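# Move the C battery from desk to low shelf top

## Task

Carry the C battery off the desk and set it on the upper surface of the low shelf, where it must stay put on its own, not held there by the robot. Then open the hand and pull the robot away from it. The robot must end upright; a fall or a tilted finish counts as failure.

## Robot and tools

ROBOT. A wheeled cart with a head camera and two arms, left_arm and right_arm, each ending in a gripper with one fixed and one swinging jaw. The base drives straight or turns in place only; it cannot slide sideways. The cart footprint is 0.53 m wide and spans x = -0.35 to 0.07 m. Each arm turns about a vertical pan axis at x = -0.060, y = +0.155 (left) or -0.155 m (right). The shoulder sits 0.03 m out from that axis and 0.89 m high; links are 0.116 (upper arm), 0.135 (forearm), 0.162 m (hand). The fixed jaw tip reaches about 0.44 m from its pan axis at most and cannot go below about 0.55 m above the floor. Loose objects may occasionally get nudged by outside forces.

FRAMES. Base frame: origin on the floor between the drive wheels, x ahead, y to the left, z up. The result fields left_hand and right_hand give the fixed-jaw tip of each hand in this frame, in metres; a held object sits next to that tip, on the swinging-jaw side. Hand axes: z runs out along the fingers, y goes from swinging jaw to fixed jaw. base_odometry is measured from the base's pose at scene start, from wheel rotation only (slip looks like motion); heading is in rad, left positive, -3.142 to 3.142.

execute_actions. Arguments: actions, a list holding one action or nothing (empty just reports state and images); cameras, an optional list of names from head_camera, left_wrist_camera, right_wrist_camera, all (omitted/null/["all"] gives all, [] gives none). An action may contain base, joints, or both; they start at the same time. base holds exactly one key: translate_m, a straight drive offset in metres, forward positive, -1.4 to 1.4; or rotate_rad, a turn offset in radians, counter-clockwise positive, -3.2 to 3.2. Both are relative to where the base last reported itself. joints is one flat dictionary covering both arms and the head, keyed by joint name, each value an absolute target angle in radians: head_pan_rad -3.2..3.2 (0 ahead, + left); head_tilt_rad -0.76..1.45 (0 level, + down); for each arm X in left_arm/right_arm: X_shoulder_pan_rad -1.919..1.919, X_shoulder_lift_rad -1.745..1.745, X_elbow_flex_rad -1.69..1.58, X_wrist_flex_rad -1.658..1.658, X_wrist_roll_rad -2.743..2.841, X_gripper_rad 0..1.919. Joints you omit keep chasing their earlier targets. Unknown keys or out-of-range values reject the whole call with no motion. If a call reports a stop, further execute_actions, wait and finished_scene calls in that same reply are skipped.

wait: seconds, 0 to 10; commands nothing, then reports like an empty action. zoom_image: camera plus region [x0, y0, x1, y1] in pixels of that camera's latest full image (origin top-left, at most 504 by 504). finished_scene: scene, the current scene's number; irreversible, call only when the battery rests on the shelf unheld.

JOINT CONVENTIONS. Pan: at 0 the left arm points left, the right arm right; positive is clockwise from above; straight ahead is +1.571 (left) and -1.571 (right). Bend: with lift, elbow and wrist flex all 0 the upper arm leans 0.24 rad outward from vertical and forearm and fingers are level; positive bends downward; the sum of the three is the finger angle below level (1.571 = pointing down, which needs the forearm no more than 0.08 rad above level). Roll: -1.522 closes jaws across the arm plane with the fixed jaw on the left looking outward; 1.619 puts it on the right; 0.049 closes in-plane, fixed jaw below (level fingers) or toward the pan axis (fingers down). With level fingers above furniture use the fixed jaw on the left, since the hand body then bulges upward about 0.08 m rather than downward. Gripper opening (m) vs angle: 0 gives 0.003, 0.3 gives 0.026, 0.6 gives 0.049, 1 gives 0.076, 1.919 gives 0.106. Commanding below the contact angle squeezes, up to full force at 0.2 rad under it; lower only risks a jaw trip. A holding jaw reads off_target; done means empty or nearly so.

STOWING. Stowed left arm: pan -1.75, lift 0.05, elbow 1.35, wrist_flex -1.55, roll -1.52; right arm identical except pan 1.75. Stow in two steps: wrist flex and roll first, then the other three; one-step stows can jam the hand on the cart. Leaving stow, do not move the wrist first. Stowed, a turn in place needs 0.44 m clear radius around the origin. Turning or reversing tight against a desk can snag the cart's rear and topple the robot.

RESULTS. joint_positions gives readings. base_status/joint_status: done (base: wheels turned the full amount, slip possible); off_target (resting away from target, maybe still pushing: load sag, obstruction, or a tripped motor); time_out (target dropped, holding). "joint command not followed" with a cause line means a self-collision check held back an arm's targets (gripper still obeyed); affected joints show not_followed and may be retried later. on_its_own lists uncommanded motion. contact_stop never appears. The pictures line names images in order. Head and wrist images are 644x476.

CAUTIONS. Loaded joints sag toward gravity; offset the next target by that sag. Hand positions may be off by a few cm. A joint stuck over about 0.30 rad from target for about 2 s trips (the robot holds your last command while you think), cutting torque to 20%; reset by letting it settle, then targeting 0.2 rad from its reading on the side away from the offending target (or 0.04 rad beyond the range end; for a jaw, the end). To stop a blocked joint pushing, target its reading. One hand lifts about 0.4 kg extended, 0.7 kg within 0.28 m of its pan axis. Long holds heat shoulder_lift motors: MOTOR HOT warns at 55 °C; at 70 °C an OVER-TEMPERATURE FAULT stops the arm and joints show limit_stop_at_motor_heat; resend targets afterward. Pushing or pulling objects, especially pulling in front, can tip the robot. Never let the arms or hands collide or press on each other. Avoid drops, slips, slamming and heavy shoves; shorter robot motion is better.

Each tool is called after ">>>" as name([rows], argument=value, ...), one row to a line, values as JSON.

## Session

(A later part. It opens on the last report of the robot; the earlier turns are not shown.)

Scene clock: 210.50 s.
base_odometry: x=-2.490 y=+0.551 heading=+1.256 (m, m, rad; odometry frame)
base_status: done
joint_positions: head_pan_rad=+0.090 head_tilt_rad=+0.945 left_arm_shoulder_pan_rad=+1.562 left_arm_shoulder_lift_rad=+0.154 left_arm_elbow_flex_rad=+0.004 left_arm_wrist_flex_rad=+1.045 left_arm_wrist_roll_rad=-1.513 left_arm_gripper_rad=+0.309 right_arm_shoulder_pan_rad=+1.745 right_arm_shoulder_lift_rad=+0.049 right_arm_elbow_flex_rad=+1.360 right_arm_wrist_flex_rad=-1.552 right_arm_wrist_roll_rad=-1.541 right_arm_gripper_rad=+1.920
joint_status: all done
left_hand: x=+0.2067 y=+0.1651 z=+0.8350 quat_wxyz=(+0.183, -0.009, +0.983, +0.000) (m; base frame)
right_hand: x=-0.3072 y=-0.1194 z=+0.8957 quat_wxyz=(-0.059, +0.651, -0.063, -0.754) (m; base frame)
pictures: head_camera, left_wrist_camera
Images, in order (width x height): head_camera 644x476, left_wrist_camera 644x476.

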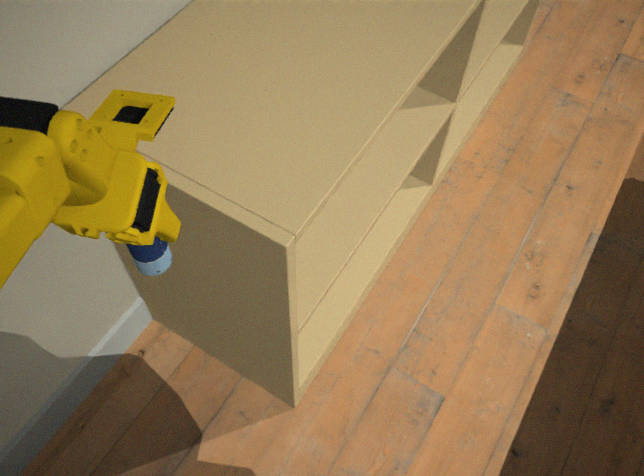

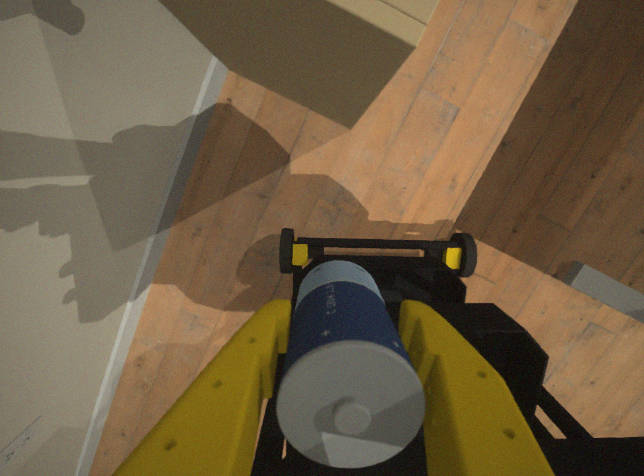

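>>> execute_actions([
  {"base":{"translate_m":0.27},"joints":{"head_tilt_rad":1.1,"head_pan_rad":0.3,"left_arm_shoulder_lift_rad":0.75,"left_arm_elbow_flex_rad":-0.35,"left_arm_wrist_flex_rad":0.78}},
], cameras=["left_wrist_camera","head_camera"])

>>> execute_actions([
  {"joints":{"left_arm_shoulder_lift_rad":1.095,"left_arm_elbow_flex_rad":-0.39,"left_arm_wrist_flex_rad":0.425}},
], cameras=["left_wrist_camera","head_camera"])

Scene clock: 226.90 s.
base_odometry: x=-2.406 y=+0.808 heading=+1.256 (m, m, rad; odometry frame)
base_status: done
joint_positions: head_pan_rad=+0.290 head_tilt_rad=+1.095 left_arm_shoulder_pan_rad=+1.562 left_arm_shoulder_lift_rad=+0.775 left_arm_elbow_flex_rad=-0.312 left_arm_wrist_flex_rad=+0.795 left_arm_wrist_roll_rad=-1.513 left_arm_gripper_rad=+0.309 right_arm_shoulder_pan_rad=+1.745 right_arm_shoulder_lift_rad=+0.049 right_arm_elbow_flex_rad=+1.360 right_arm_wrist_flex_rad=-1.552 right_arm_wrist_roll_rad=-1.541 right_arm_gripper_rad=+1.920
joint_status: all done
left_hand: x=+0.2412 y=+0.1654 z=+0.7463 quat_wxyz=(+0.156, -0.009, +0.988, +0.000) (m; base frame)
right_hand: x=-0.3072 y=-0.1194 z=+0.8957 quat_wxyz=(-0.059, +0.651, -0.063, -0.754) (m; base frame)
pictures: head_camera, left_wrist_camera
Images, in order (width x height): head_camera 644x476, left_wrist_camera 644x476.

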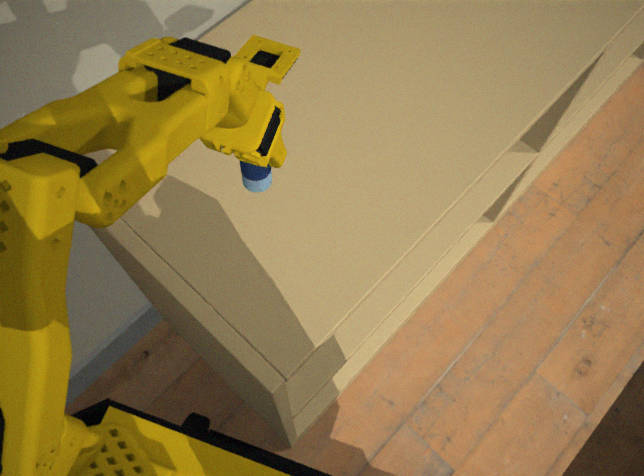

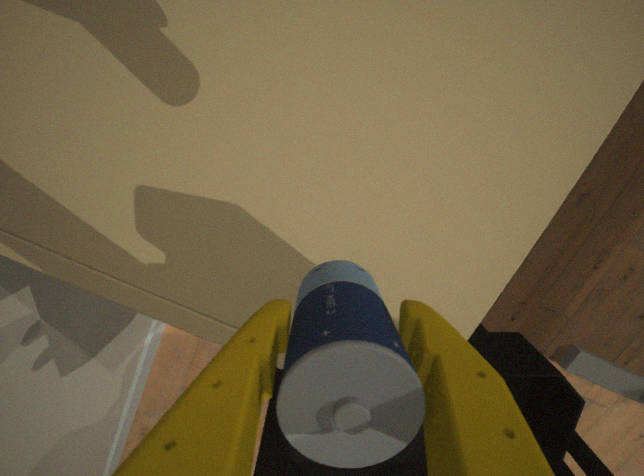

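Scene clock: 227.93 s.
base_odometry: x=-2.406 y=+0.808 heading=+1.256 (m, m, rad; odometry frame)
base_status: not commanded
joint_positions: head_pan_rad=+0.290 head_tilt_rad=+1.095 left_arm_shoulder_pan_rad=+1.562 left_arm_shoulder_lift_rad=+1.119 left_arm_elbow_flex_rad=-0.353 left_arm_wrist_flex_rad=+0.439 left_arm_wrist_roll_rad=-1.513 left_arm_gripper_rad=+0.309 right_arm_shoulder_pan_rad=+1.745 right_arm_shoulder_lift_rad=+0.049 right_arm_elbow_flex_rad=+1.360 right_arm_wrist_flex_rad=-1.552 right_arm_wrist_roll_rad=-1.541 right_arm_gripper_rad=+1.920
joint_status: all done
left_hand: x=+0.2419 y=+0.1654 z=+0.6783 quat_wxyz=(+0.182, -0.009, +0.983, +0.000) (m; base frame)
right_hand: x=-0.3072 y=-0.1194 z=+0.8957 quat_wxyz=(-0.059, +0.651, -0.063, -0.754) (m; base frame)
pictures: head_camera, left_wrist_camera
Images, in order (width x height): head_camera 644x476, left_wrist_camera 644x476.

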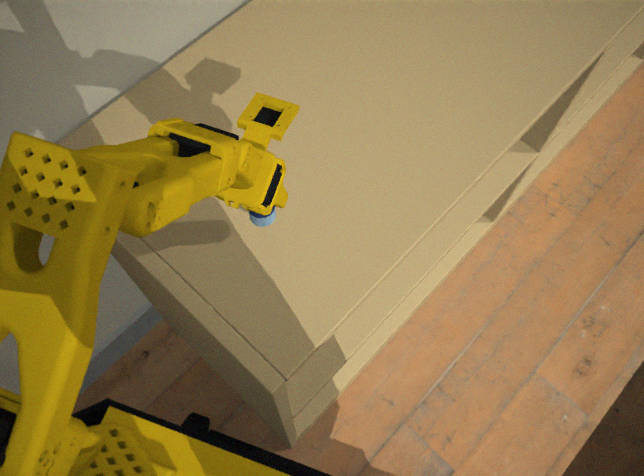

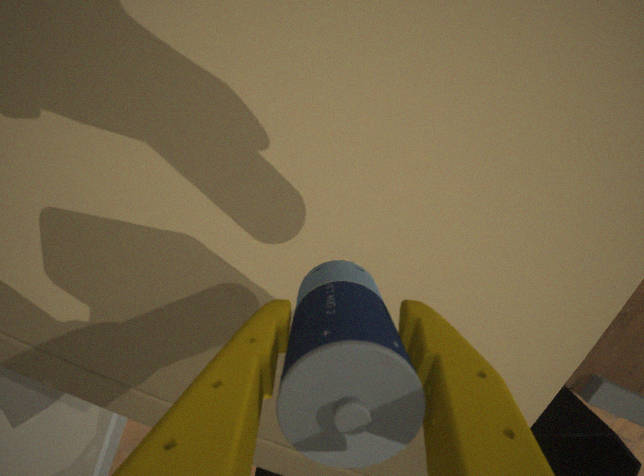

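>>> execute_actions([
  {"joints":{"left_arm_shoulder_lift_rad":1.29,"left_arm_elbow_flex_rad":-0.56,"left_arm_wrist_flex_rad":0.40}},
], cameras=["left_wrist_camera","head_camera"])

Scene clock: 236.43 s.
base_odometry: x=-2.406 y=+0.808 heading=+1.256 (m, m, rad; odometry frame)
base_status: not commanded
joint_positions: head_pan_rad=+0.290 head_tilt_rad=+1.095 left_arm_shoulder_pan_rad=+1.562 left_arm_shoulder_lift_rad=+1.315 left_arm_elbow_flex_rad=-0.525 left_arm_wrist_flex_rad=+0.416 left_arm_wrist_roll_rad=-1.513 left_arm_gripper_rad=+0.309 right_arm_shoulder_pan_rad=+1.745 right_arm_shoulder_lift_rad=+0.049 right_arm_elbow_flex_rad=+1.360 right_arm_wrist_flex_rad=-1.552 right_arm_wrist_roll_rad=-1.541 right_arm_gripper_rad=+1.920
joint_status: all done
left_hand: x=+0.2419 y=+0.1654 z=+0.6531 quat_wxyz=(+0.181, -0.009, +0.983, +0.000) (m; base frame)
right_hand: x=-0.3072 y=-0.1194 z=+0.8957 quat_wxyz=(-0.059, +0.651, -0.063, -0.754) (m; base frame)
pictures: head_camera, left_wrist_camera
Images, in order (width x height): head_camera 644x476, left_wrist_camera 644x476.

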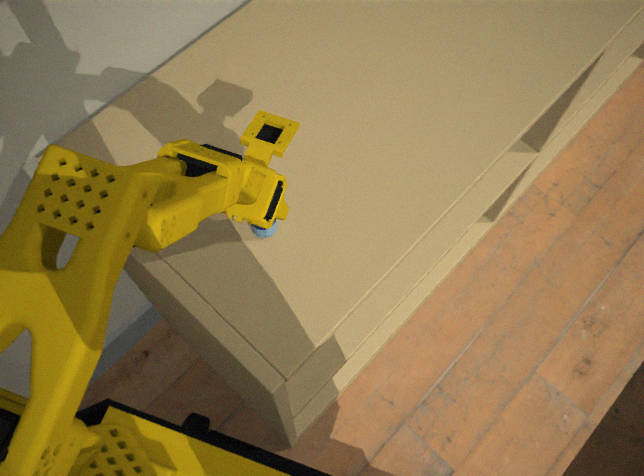

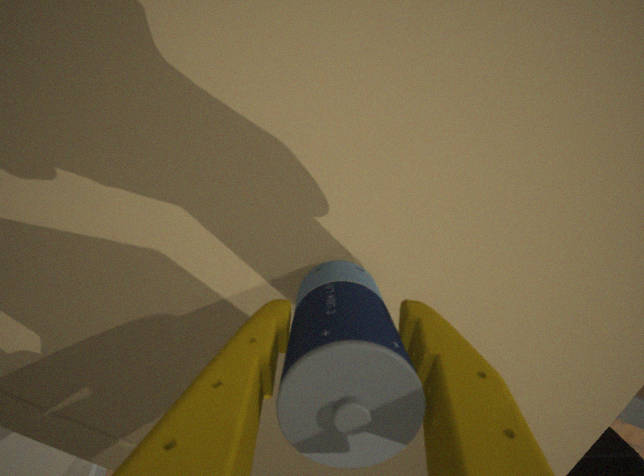

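>>> execute_actions([
  {"joints":{"left_arm_shoulder_lift_rad":1.38,"left_arm_elbow_flex_rad":-0.65,"left_arm_wrist_flex_rad":0.40}},
], cameras=["left_wrist_camera"])

Scene clock: 242.87 s.
base_odometry: x=-2.406 y=+0.808 heading=+1.256 (m, m, rad; odometry frame)
base_status: not commanded
joint_positions: head_pan_rad=+0.290 head_tilt_rad=+1.095 left_arm_shoulder_pan_rad=+1.562 left_arm_shoulder_lift_rad=+1.387 left_arm_elbow_flex_rad=-0.623 left_arm_wrist_flex_rad=+0.413 left_arm_wrist_roll_rad=-1.513 left_arm_gripper_rad=+0.309 right_arm_shoulder_pan_rad=+1.745 right_arm_shoulder_lift_rad=+0.049 right_arm_elbow_flex_rad=+1.360 right_arm_wrist_flex_rad=-1.552 right_arm_wrist_roll_rad=-1.541 right_arm_gripper_rad=+1.920
joint_status: all done
left_hand: x=+0.2484 y=+0.1654 z=+0.6491 quat_wxyz=(+0.196, -0.009, +0.981, +0.000) (m; base frame)
right_hand: x=-0.3072 y=-0.1194 z=+0.8957 quat_wxyz=(-0.059, +0.651, -0.063, -0.754) (m; base frame)
pictures: left_wrist_camera
Images, in order (width x height): left_wrist_camera 644x476.

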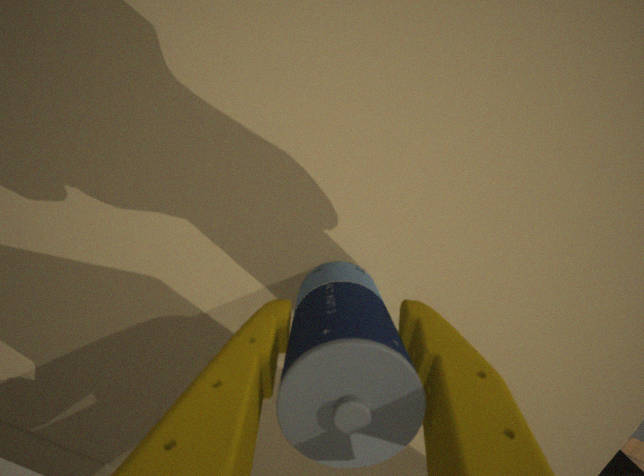

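Sag dropped, so the battery is resting on the shelf. Releasing.

>>> execute_actions([
  {"joints":{"left_arm_gripper_rad":0.7}},
], cameras=["left_wrist_camera"])

>>> execute_actions([
  {"joints":{"left_arm_shoulder_pan_rad":1.54,"left_arm_shoulder_lift_rad":0.75,"left_arm_elbow_flex_rad":-0.3,"left_arm_wrist_flex_rad":0.75}},
], cameras=["left_wrist_camera"])

>>> execute_actions([
  {"base":{"translate_m":-0.3},"joints":{"left_arm_shoulder_lift_rad":0.1,"left_arm_elbow_flex_rad":0.1,"head_tilt_rad":0.8}},
], cameras=["head_camera"])

Scene clock: 248.60 s.
base_odometry: x=-2.406 y=+0.808 heading=+1.256 (m, m, rad; odometry frame)
base_status: not commanded
joint_positions: head_pan_rad=+0.290 head_tilt_rad=+1.095 left_arm_shoulder_pan_rad=+1.562 left_arm_shoulder_lift_rad=+1.396 left_arm_elbow_flex_rad=-0.623 left_arm_wrist_flex_rad=+0.413 left_arm_wrist_roll_rad=-1.513 left_arm_gripper_rad=+0.688 right_arm_shoulder_pan_rad=+1.745 right_arm_shoulder_lift_rad=+0.049 right_arm_elbow_flex_rad=+1.360 right_arm_wrist_flex_rad=-1.552 right_arm_wrist_roll_rad=-1.541 right_arm_gripper_rad=+1.920
joint_status: all done
left_hand: x=+0.2462 y=+0.1654 z=+0.6466 quat_wxyz=(+0.191, -0.009, +0.982, +0.000) (m; base frame)
right_hand: x=-0.3072 y=-0.1194 z=+0.8957 quat_wxyz=(-0.059, +0.651, -0.063, -0.754) (m; base frame)
pictures: left_wrist_camera
Images, in order (width x height): left_wrist_camera 644x476.

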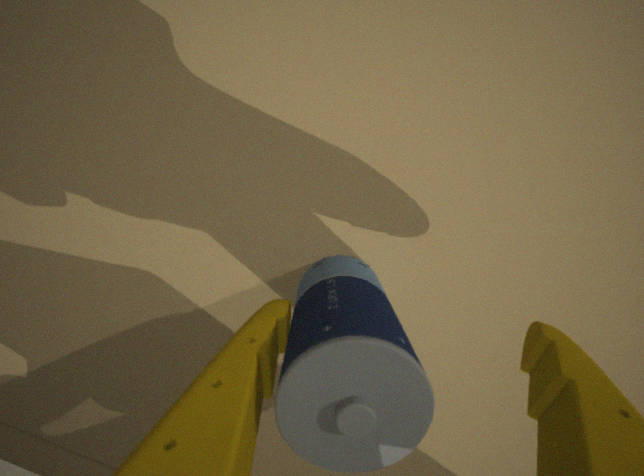

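Scene clock: 249.77 s.
base_odometry: x=-2.406 y=+0.808 heading=+1.256 (m, m, rad; odometry frame)
base_status: not commanded
joint_positions: head_pan_rad=+0.290 head_tilt_rad=+1.095 left_arm_shoulder_pan_rad=+1.550 left_arm_shoulder_lift_rad=+0.804 left_arm_elbow_flex_rad=-0.299 left_arm_wrist_flex_rad=+0.743 left_arm_wrist_roll_rad=-1.513 left_arm_gripper_rad=+0.689 right_arm_shoulder_pan_rad=+1.745 right_arm_shoulder_lift_rad=+0.049 right_arm_elbow_flex_rad=+1.360 right_arm_wrist_flex_rad=-1.552 right_arm_wrist_roll_rad=-1.541 right_arm_gripper_rad=+1.920
joint_status: all done
left_hand: x=+0.2420 y=+0.1691 z=+0.7389 quat_wxyz=(+0.161, -0.015, +0.987, +0.001) (m; base frame)
right_hand: x=-0.3072 y=-0.1194 z=+0.8957 quat_wxyz=(-0.059, +0.651, -0.063, -0.754) (m; base frame)
pictures: left_wrist_camera
Images, in order (width x height): left_wrist_camera 644x476.

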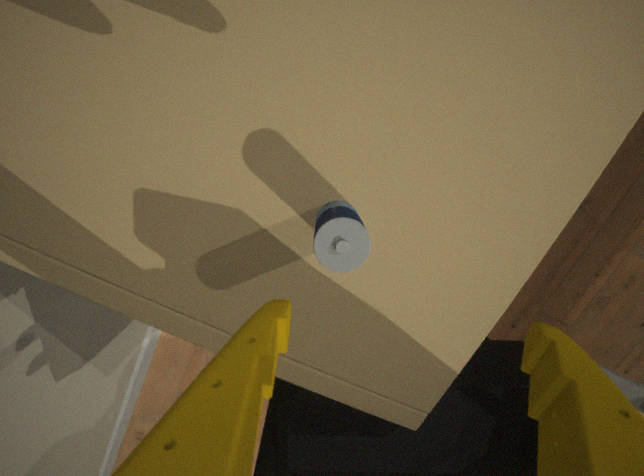

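Scene clock: 252.10 s.
base_odometry: x=-2.499 y=+0.523 heading=+1.257 (m, m, rad; odometry frame)
base_status: done
joint_positions: head_pan_rad=+0.290 head_tilt_rad=+0.815 left_arm_shoulder_pan_rad=+1.550 left_arm_shoulder_lift_rad=+0.145 left_arm_elbow_flex_rad=+0.101 left_arm_wrist_flex_rad=+0.744 left_arm_wrist_roll_rad=-1.513 left_arm_gripper_rad=+0.689 right_arm_shoulder_pan_rad=+1.745 right_arm_shoulder_lift_rad=+0.049 right_arm_elbow_flex_rad=+1.360 right_arm_wrist_flex_rad=-1.552 right_arm_wrist_roll_rad=-1.541 right_arm_gripper_rad=+1.920
joint_status: all done
left_hand: x=+0.2341 y=+0.1689 z=+0.8393 quat_wxyz=(+0.286, -0.014, +0.958, +0.002) (m; base frame)
right_hand: x=-0.3072 y=-0.1194 z=+0.8957 quat_wxyz=(-0.059, +0.651, -0.063, -0.754) (m; base frame)
pictures: head_camera
Images, in order (width x height): head_camera 644x476.

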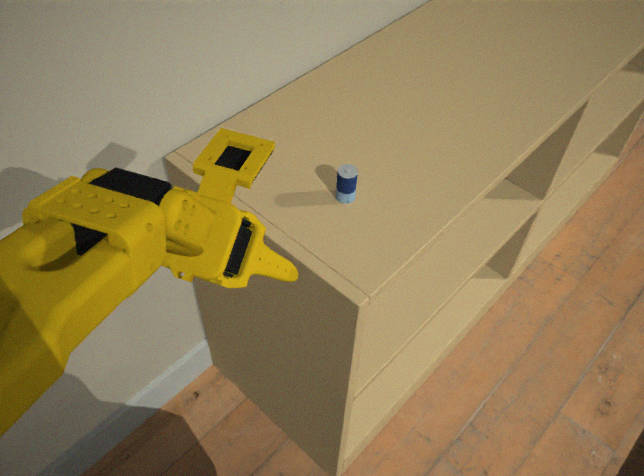

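>>> finished_scene(scene=1)

The scene is finished: the task was done.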